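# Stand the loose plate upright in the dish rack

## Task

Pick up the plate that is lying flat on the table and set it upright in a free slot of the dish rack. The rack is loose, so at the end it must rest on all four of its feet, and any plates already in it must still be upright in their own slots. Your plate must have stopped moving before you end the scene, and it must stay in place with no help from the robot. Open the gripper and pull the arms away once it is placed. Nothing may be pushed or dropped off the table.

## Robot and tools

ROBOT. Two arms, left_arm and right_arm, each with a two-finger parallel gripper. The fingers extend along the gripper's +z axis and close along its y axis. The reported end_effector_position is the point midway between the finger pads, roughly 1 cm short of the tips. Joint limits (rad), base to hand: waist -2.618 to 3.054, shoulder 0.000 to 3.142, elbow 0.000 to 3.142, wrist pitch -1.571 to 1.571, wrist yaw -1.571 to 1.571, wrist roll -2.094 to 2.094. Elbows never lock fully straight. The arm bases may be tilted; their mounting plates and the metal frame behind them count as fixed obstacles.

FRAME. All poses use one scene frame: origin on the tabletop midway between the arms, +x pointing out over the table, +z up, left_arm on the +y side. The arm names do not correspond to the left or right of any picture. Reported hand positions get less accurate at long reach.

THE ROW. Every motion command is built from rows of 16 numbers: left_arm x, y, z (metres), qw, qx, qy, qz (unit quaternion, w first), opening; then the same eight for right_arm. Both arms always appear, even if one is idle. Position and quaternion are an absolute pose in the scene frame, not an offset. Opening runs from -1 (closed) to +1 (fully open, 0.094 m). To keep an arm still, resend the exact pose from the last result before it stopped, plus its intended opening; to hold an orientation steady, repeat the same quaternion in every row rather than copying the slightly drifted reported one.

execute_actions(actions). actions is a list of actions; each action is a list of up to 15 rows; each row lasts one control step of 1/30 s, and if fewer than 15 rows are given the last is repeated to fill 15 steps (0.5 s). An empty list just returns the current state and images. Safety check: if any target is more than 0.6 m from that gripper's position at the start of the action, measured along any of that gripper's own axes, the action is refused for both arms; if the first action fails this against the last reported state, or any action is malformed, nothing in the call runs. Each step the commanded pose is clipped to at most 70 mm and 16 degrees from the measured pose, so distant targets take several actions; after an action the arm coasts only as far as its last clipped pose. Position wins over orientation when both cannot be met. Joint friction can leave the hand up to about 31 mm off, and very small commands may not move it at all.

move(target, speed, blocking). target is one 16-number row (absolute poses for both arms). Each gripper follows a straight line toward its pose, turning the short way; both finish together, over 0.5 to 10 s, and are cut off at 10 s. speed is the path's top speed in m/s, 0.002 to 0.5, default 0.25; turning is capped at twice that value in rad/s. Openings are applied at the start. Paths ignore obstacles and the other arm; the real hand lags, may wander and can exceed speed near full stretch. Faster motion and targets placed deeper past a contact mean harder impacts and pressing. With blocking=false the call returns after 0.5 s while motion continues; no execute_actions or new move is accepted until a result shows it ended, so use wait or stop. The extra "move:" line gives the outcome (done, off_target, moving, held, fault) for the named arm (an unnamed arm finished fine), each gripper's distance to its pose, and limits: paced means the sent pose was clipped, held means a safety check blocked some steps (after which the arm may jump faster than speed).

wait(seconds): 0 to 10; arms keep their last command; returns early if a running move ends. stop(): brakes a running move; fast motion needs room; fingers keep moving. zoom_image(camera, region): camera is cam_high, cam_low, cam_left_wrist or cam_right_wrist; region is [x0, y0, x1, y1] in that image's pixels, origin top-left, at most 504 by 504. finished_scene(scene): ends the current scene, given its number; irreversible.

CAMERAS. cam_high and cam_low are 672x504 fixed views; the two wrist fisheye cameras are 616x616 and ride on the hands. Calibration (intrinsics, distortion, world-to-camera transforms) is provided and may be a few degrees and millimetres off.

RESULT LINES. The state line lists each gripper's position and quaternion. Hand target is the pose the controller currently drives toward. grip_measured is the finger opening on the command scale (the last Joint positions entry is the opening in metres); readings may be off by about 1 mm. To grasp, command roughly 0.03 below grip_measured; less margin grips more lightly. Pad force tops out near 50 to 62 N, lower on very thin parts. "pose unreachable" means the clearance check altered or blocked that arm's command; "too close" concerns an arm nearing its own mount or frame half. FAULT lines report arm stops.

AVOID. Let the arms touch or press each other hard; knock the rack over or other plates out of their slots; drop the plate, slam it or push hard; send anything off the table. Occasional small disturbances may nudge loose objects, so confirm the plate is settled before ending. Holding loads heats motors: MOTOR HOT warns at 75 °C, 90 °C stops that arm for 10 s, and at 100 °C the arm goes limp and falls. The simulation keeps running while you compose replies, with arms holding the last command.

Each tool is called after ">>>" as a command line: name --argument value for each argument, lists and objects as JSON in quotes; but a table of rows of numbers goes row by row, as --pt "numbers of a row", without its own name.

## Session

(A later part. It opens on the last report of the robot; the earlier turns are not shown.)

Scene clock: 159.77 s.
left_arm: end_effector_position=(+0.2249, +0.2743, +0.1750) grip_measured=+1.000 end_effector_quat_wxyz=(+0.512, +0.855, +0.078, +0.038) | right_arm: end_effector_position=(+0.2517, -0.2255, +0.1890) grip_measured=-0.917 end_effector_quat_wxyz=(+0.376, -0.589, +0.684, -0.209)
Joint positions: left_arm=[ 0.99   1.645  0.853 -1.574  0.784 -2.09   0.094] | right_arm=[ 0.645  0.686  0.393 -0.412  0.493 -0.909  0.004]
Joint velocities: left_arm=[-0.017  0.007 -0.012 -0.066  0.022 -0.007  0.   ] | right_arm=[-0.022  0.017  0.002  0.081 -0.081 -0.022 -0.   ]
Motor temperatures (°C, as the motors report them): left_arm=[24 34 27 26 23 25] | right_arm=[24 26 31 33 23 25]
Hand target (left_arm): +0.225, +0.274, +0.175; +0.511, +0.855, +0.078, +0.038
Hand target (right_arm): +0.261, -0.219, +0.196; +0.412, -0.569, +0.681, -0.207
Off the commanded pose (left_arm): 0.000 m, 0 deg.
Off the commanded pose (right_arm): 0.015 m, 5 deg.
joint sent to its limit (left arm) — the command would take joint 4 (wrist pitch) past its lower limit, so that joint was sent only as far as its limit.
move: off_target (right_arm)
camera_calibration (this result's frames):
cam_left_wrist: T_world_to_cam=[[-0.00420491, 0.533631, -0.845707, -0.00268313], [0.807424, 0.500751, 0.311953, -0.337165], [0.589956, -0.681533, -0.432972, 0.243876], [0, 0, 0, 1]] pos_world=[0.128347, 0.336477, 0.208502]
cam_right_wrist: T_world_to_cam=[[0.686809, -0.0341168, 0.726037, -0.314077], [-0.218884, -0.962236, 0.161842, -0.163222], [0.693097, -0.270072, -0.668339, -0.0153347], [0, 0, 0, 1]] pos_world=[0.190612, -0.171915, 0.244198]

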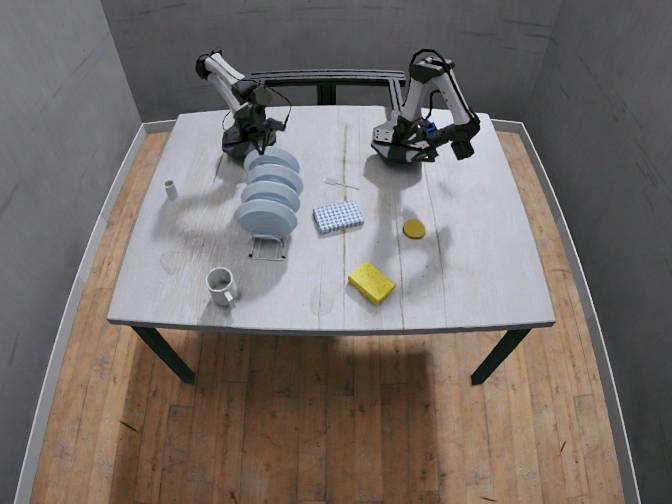

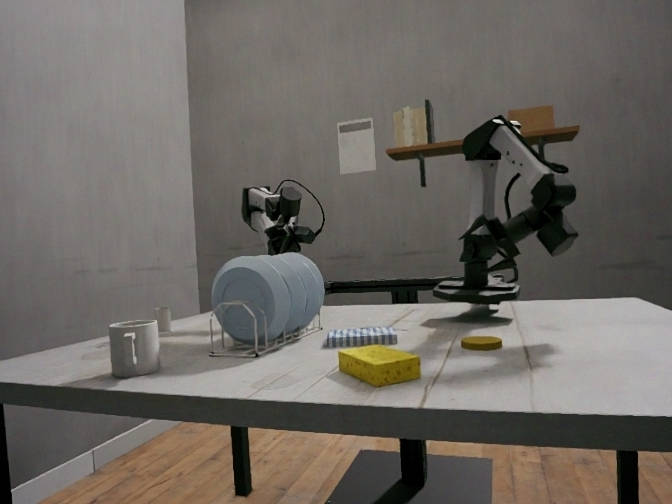

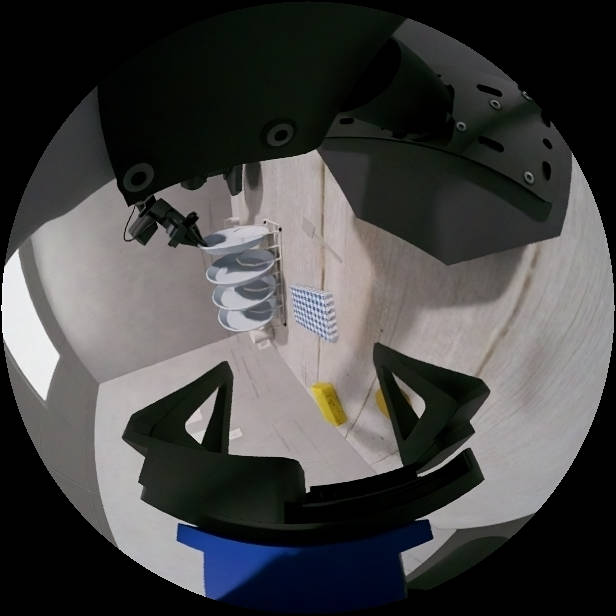

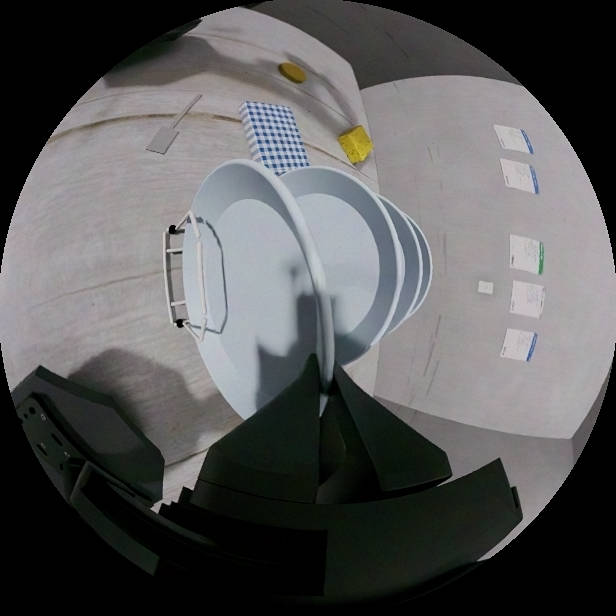

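>>> execute_actions --actions '[[[0.2249,0.2743,0.175,0.512,0.855,0.078,0.038,1.0, 0.254,-0.224,0.190,0.385,-0.585,0.684,-0.209,-0.8]],[[0.2249,0.2743,0.175,0.512,0.855,0.078,0.038,1.0, 0.254,-0.224,0.190,0.385,-0.585,0.684,-0.209,-0.5]]]'

>>> move --target '[0.2249,0.2743,0.175,0.512,0.855,0.078,0.038,1.0, 0.20,-0.24,0.26,0.376,-0.589,0.684,-0.209,-0.5]' --speed 0.1

>>> zoom_image --camera "cam_left_wrist" --region '[140, 190, 310, 340]'

Scene clock: 162.70 s.
left_arm: end_effector_position=(+0.2249, +0.2743, +0.1750) grip_measured=+1.000 end_effector_quat_wxyz=(+0.512, +0.855, +0.078, +0.038) | right_arm: end_effector_position=(+0.2535, -0.2232, +0.1918) grip_measured=-0.503 end_effector_quat_wxyz=(+0.384, -0.586, +0.683, -0.207)
Joint positions: left_arm=[ 0.99   1.645  0.853 -1.574  0.784 -2.09   0.094] | right_arm=[ 0.645  0.686  0.393 -0.394  0.489 -0.909  0.023]
Joint velocities: left_arm=[ 0.017  0.007 -0.012 -0.022 -0.037 -0.051  0.   ] | right_arm=[ 0.022 -0.012 -0.012  0.051 -0.007  0.007  0.   ]
Motor temperatures (°C, as the motors report them): left_arm=[24 33 27 27 23 25] | right_arm=[24 26 31 34 23 25]
Hand target (left_arm): +0.225, +0.274, +0.175; +0.511, +0.855, +0.078, +0.038
Hand target (right_arm): +0.254, -0.224, +0.190; +0.385, -0.584, +0.683, -0.209
Off the commanded pose (left_arm): 0.000 m, 0 deg.
Off the commanded pose (right_arm): 0.002 m, 0 deg.
joint sent to its limit (left arm) — the command would take joint 4 (wrist pitch) past its lower limit, so that joint was sent only as far as its limit.
camera_calibration (this result's frames):
cam_left_wrist: T_world_to_cam=[[-0.00420491, 0.533631, -0.845707, -0.00268313], [0.807424, 0.500751, 0.311953, -0.337165], [0.589956, -0.681533, -0.432972, 0.243876], [0, 0, 0, 1]] pos_world=[0.128347, 0.336477, 0.208502]
cam_right_wrist: T_world_to_cam=[[0.679143, -0.0435036, 0.732715, -0.318651], [-0.218739, -0.964881, 0.145458, -0.158512], [0.700655, -0.25906, -0.664808, -0.0142074], [0, 0, 0, 1]] pos_world=[0.191691, -0.170488, 0.247092]

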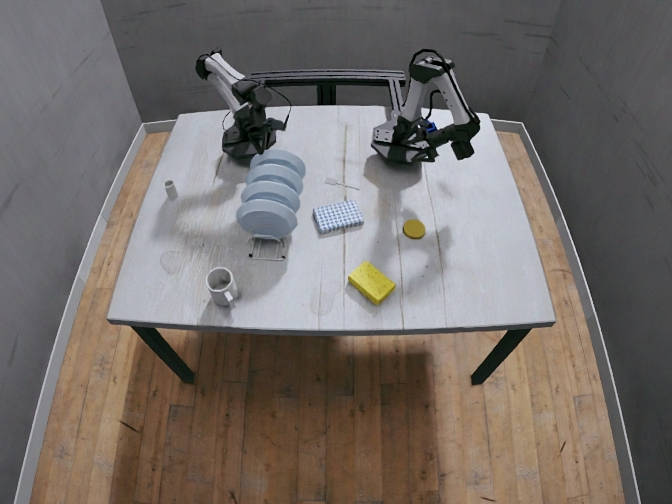

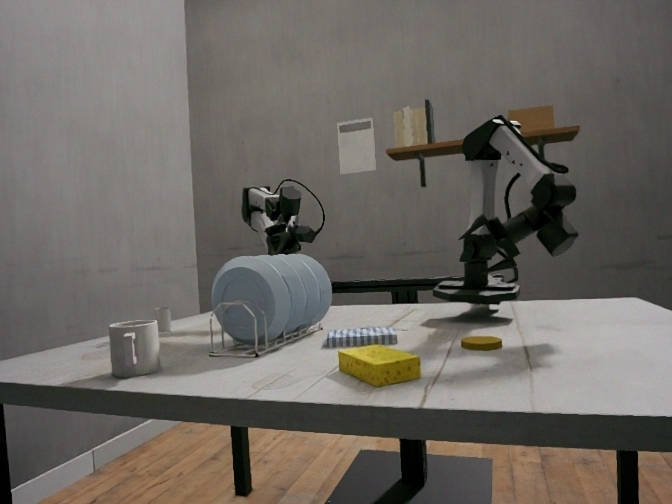

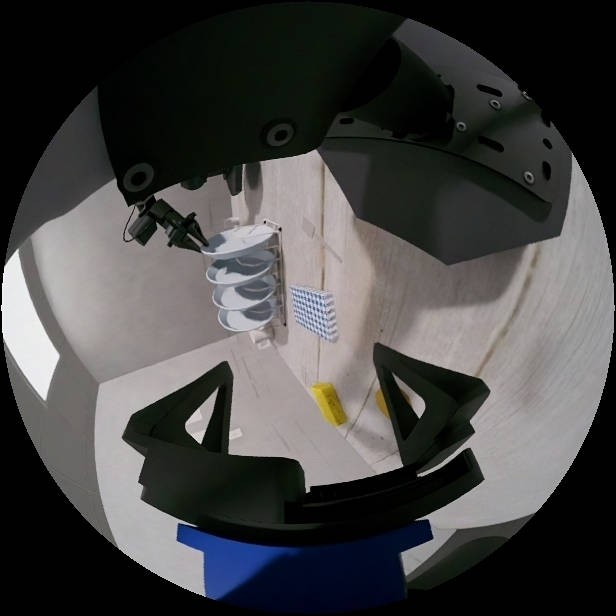

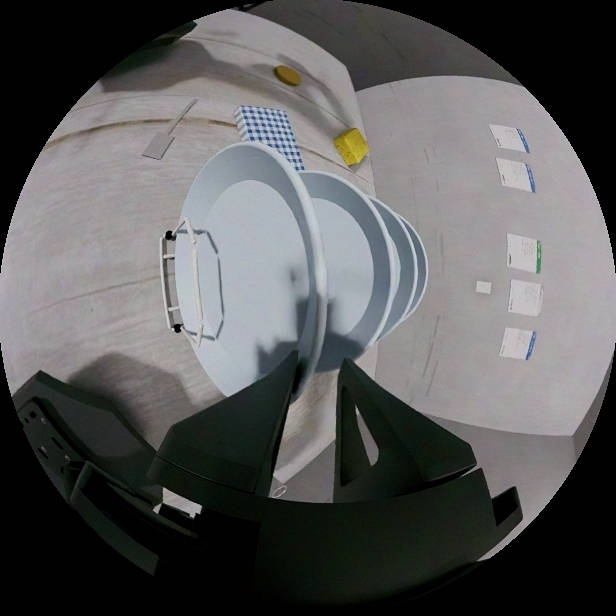

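Scene clock: 164.33 s.
left_arm: end_effector_position=(+0.2249, +0.2743, +0.1750) grip_measured=+1.000 end_effector_quat_wxyz=(+0.512, +0.855, +0.078, +0.038) | right_arm: end_effector_position=(+0.1992, -0.2397, +0.2539) grip_measured=-0.503 end_effector_quat_wxyz=(+0.372, -0.592, +0.683, -0.209)
Joint positions: left_arm=[ 0.99   1.645  0.853 -1.574  0.784 -2.09   0.094] | right_arm=[ 1.047  0.583  0.675 -1.024  0.769 -0.547  0.023]
Joint velocities: left_arm=[ 0.012 -0.007 -0.022 -0.066 -0.007 -0.051  0.   ] | right_arm=[-0.002 -0.017 -0.002  0.022 -0.037 -0.007 -0.   ]
Motor temperatures (°C, as the motors report them): left_arm=[24 33 27 27 23 25] | right_arm=[24 26 31 33 23 25]
Hand target (left_arm): +0.225, +0.274, +0.175; +0.511, +0.855, +0.078, +0.038
Hand target (right_arm): +0.200, -0.239, +0.261; +0.375, -0.589, +0.684, -0.210
Off the commanded pose (left_arm): 0.000 m, 0 deg.
Off the commanded pose (right_arm): 0.006 m, 1 deg.
joint sent to its limit (left arm) — the command would take joint 4 (wrist pitch) past its lower limit, so that joint was sent only as far as its limit.
move: done
camera_calibration (this result's frames):
cam_left_wrist: T_world_to_cam=[[-0.00420491, 0.533631, -0.845707, -0.00268313], [0.807424, 0.500751, 0.311953, -0.337165], [0.589956, -0.681533, -0.432972, 0.243876], [0, 0, 0, 1]] pos_world=[0.128347, 0.336477, 0.208502]
cam_right_wrist: T_world_to_cam=[[0.691875, -0.0269902, 0.721513, -0.323788], [-0.215323, -0.961542, 0.170508, -0.201612], [0.689163, -0.273328, -0.671078, 0.0613517], [0, 0, 0, 1]] pos_world=[0.138328, -0.185828, 0.309166]

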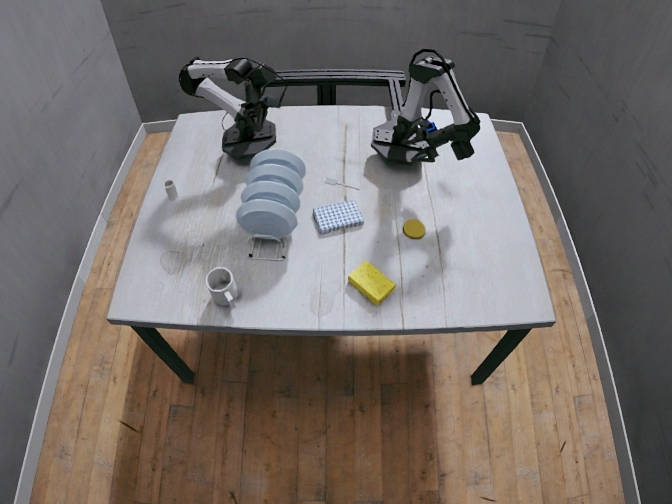

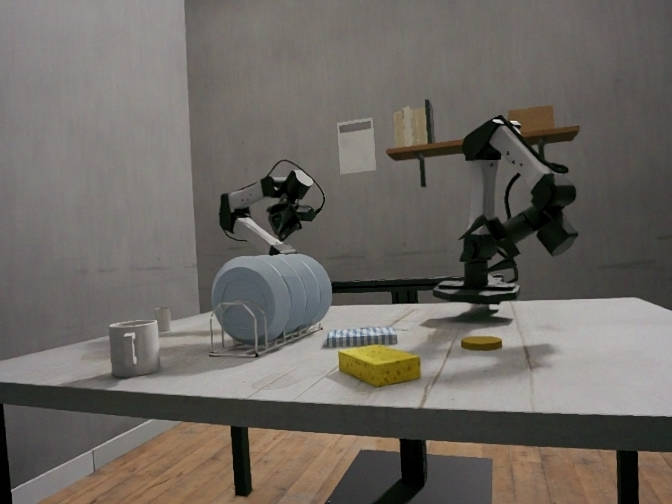

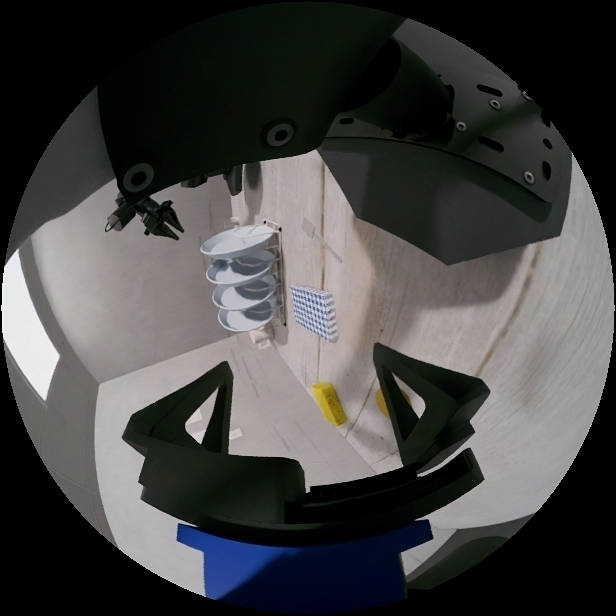

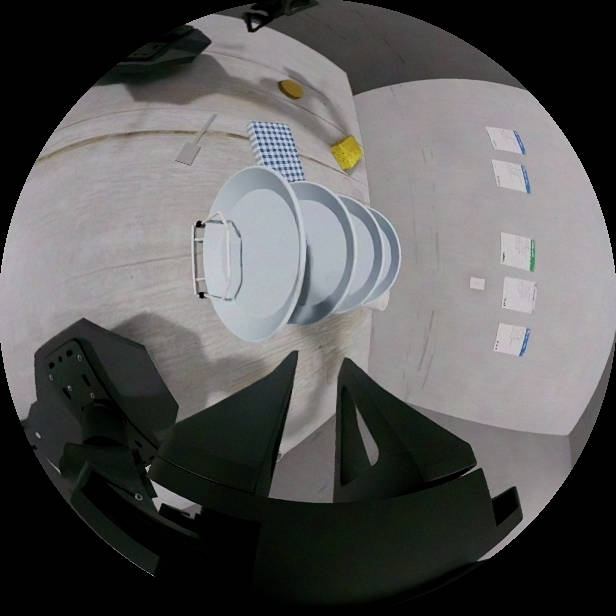

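Region (140, 190, 310, 340) of cam_left_wrist's 616x616 image, scaled by 2.965, with more detail than that image has; it fills the top 445 rows of this view, and the rest is white.

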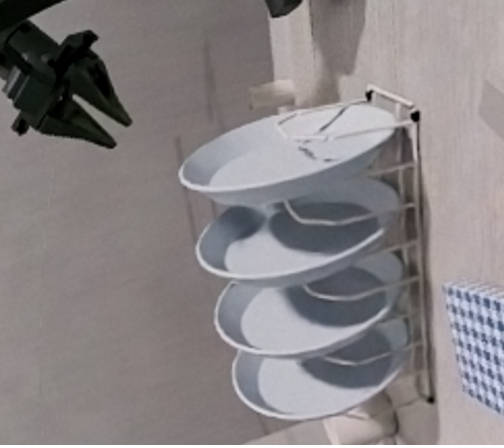

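>>> wait --seconds 1.5

Scene clock: 166.53 s.
left_arm: end_effector_position=(+0.2249, +0.2743, +0.1750) grip_measured=+1.000 end_effector_quat_wxyz=(+0.512, +0.855, +0.078, +0.038) | right_arm: end_effector_position=(+0.1991, -0.2401, +0.2538) grip_measured=-0.503 end_effector_quat_wxyz=(+0.371, -0.592, +0.684, -0.210)
Joint positions: left_arm=[ 0.99   1.645  0.853 -1.574  0.784 -2.09   0.094] | right_arm=[ 1.047  0.583  0.675 -1.027  0.771 -0.544  0.023]
Joint velocities: left_arm=[-0.007 -0.002 -0.032  0.066 -0.066 -0.037  0.   ] | right_arm=[-0.017 -0.002 -0.007  0.066 -0.007  0.037 -0.001]
Motor temperatures (°C, as the motors report them): left_arm=[24 33 27 27 23 25] | right_arm=[24 26 31 33 24 25]
Hand target (left_arm): +0.225, +0.274, +0.175; +0.511, +0.855, +0.078, +0.038
Hand target (right_arm): +0.200, -0.239, +0.261; +0.375, -0.589, +0.684, -0.210
Off the commanded pose (left_arm): 0.000 m, 0 deg.
Off the commanded pose (right_arm): 0.006 m, 1 deg.
wait: 1.50 s; at rest from the start
camera_calibration (this result's frames):
cam_left_wrist: T_world_to_cam=[[-0.00420491, 0.533631, -0.845707, -0.00268313], [0.807424, 0.500751, 0.311953, -0.337165], [0.589956, -0.681533, -0.432972, 0.243876], [0, 0, 0, 1]] pos_world=[0.128347, 0.336477, 0.208502]
cam_right_wrist: T_world_to_cam=[[0.691981, -0.0283299, 0.721359, -0.323967], [-0.217456, -0.961, 0.170859, -0.201555], [0.688386, -0.275095, -0.671154, 0.0609281], [0, 0, 0, 1]] pos_world=[0.138408, -0.186111, 0.309026]

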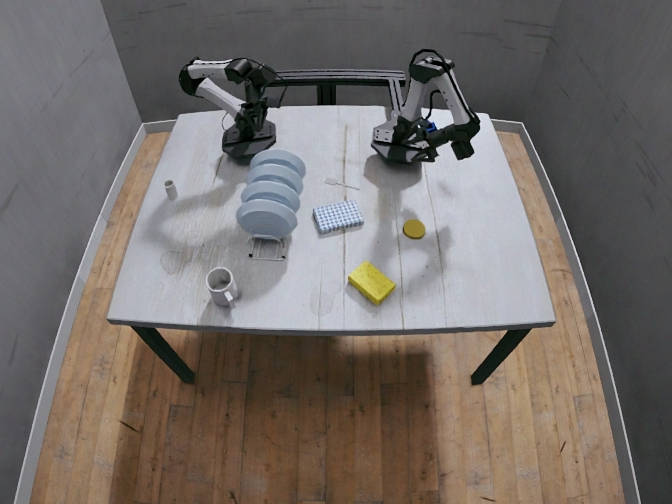

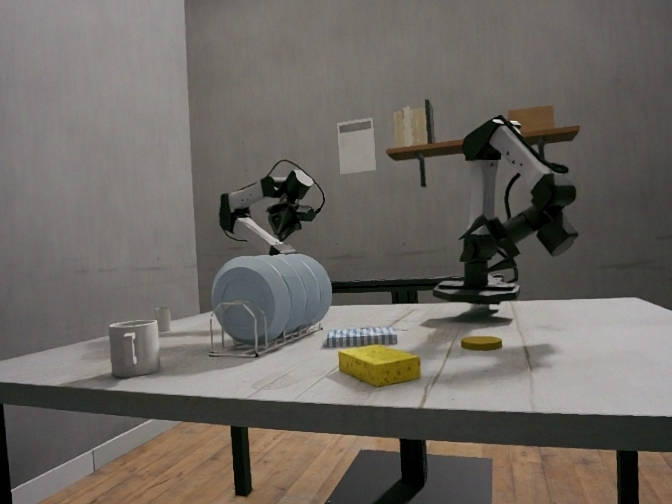

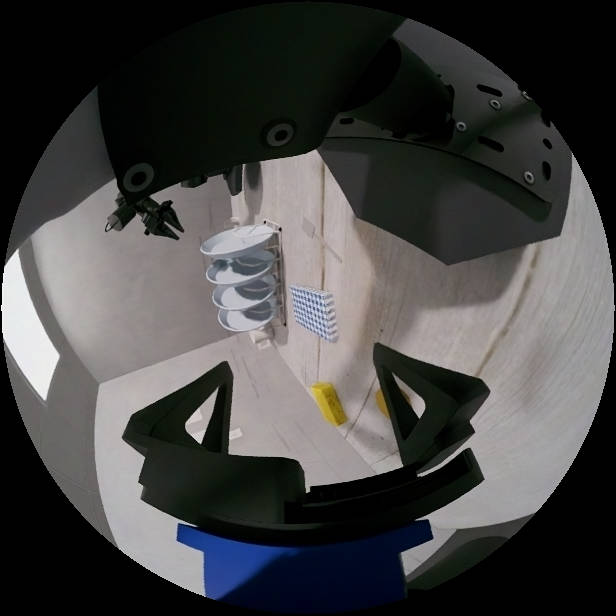

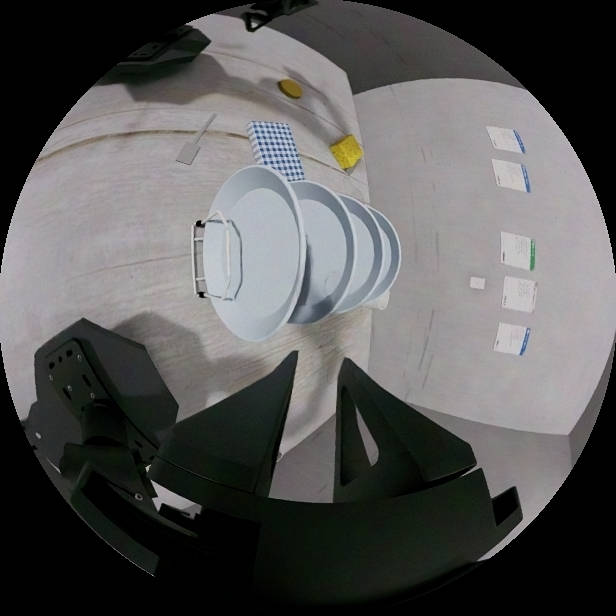

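>>> finished_scene --scene 1

The scene is finished: the task was done.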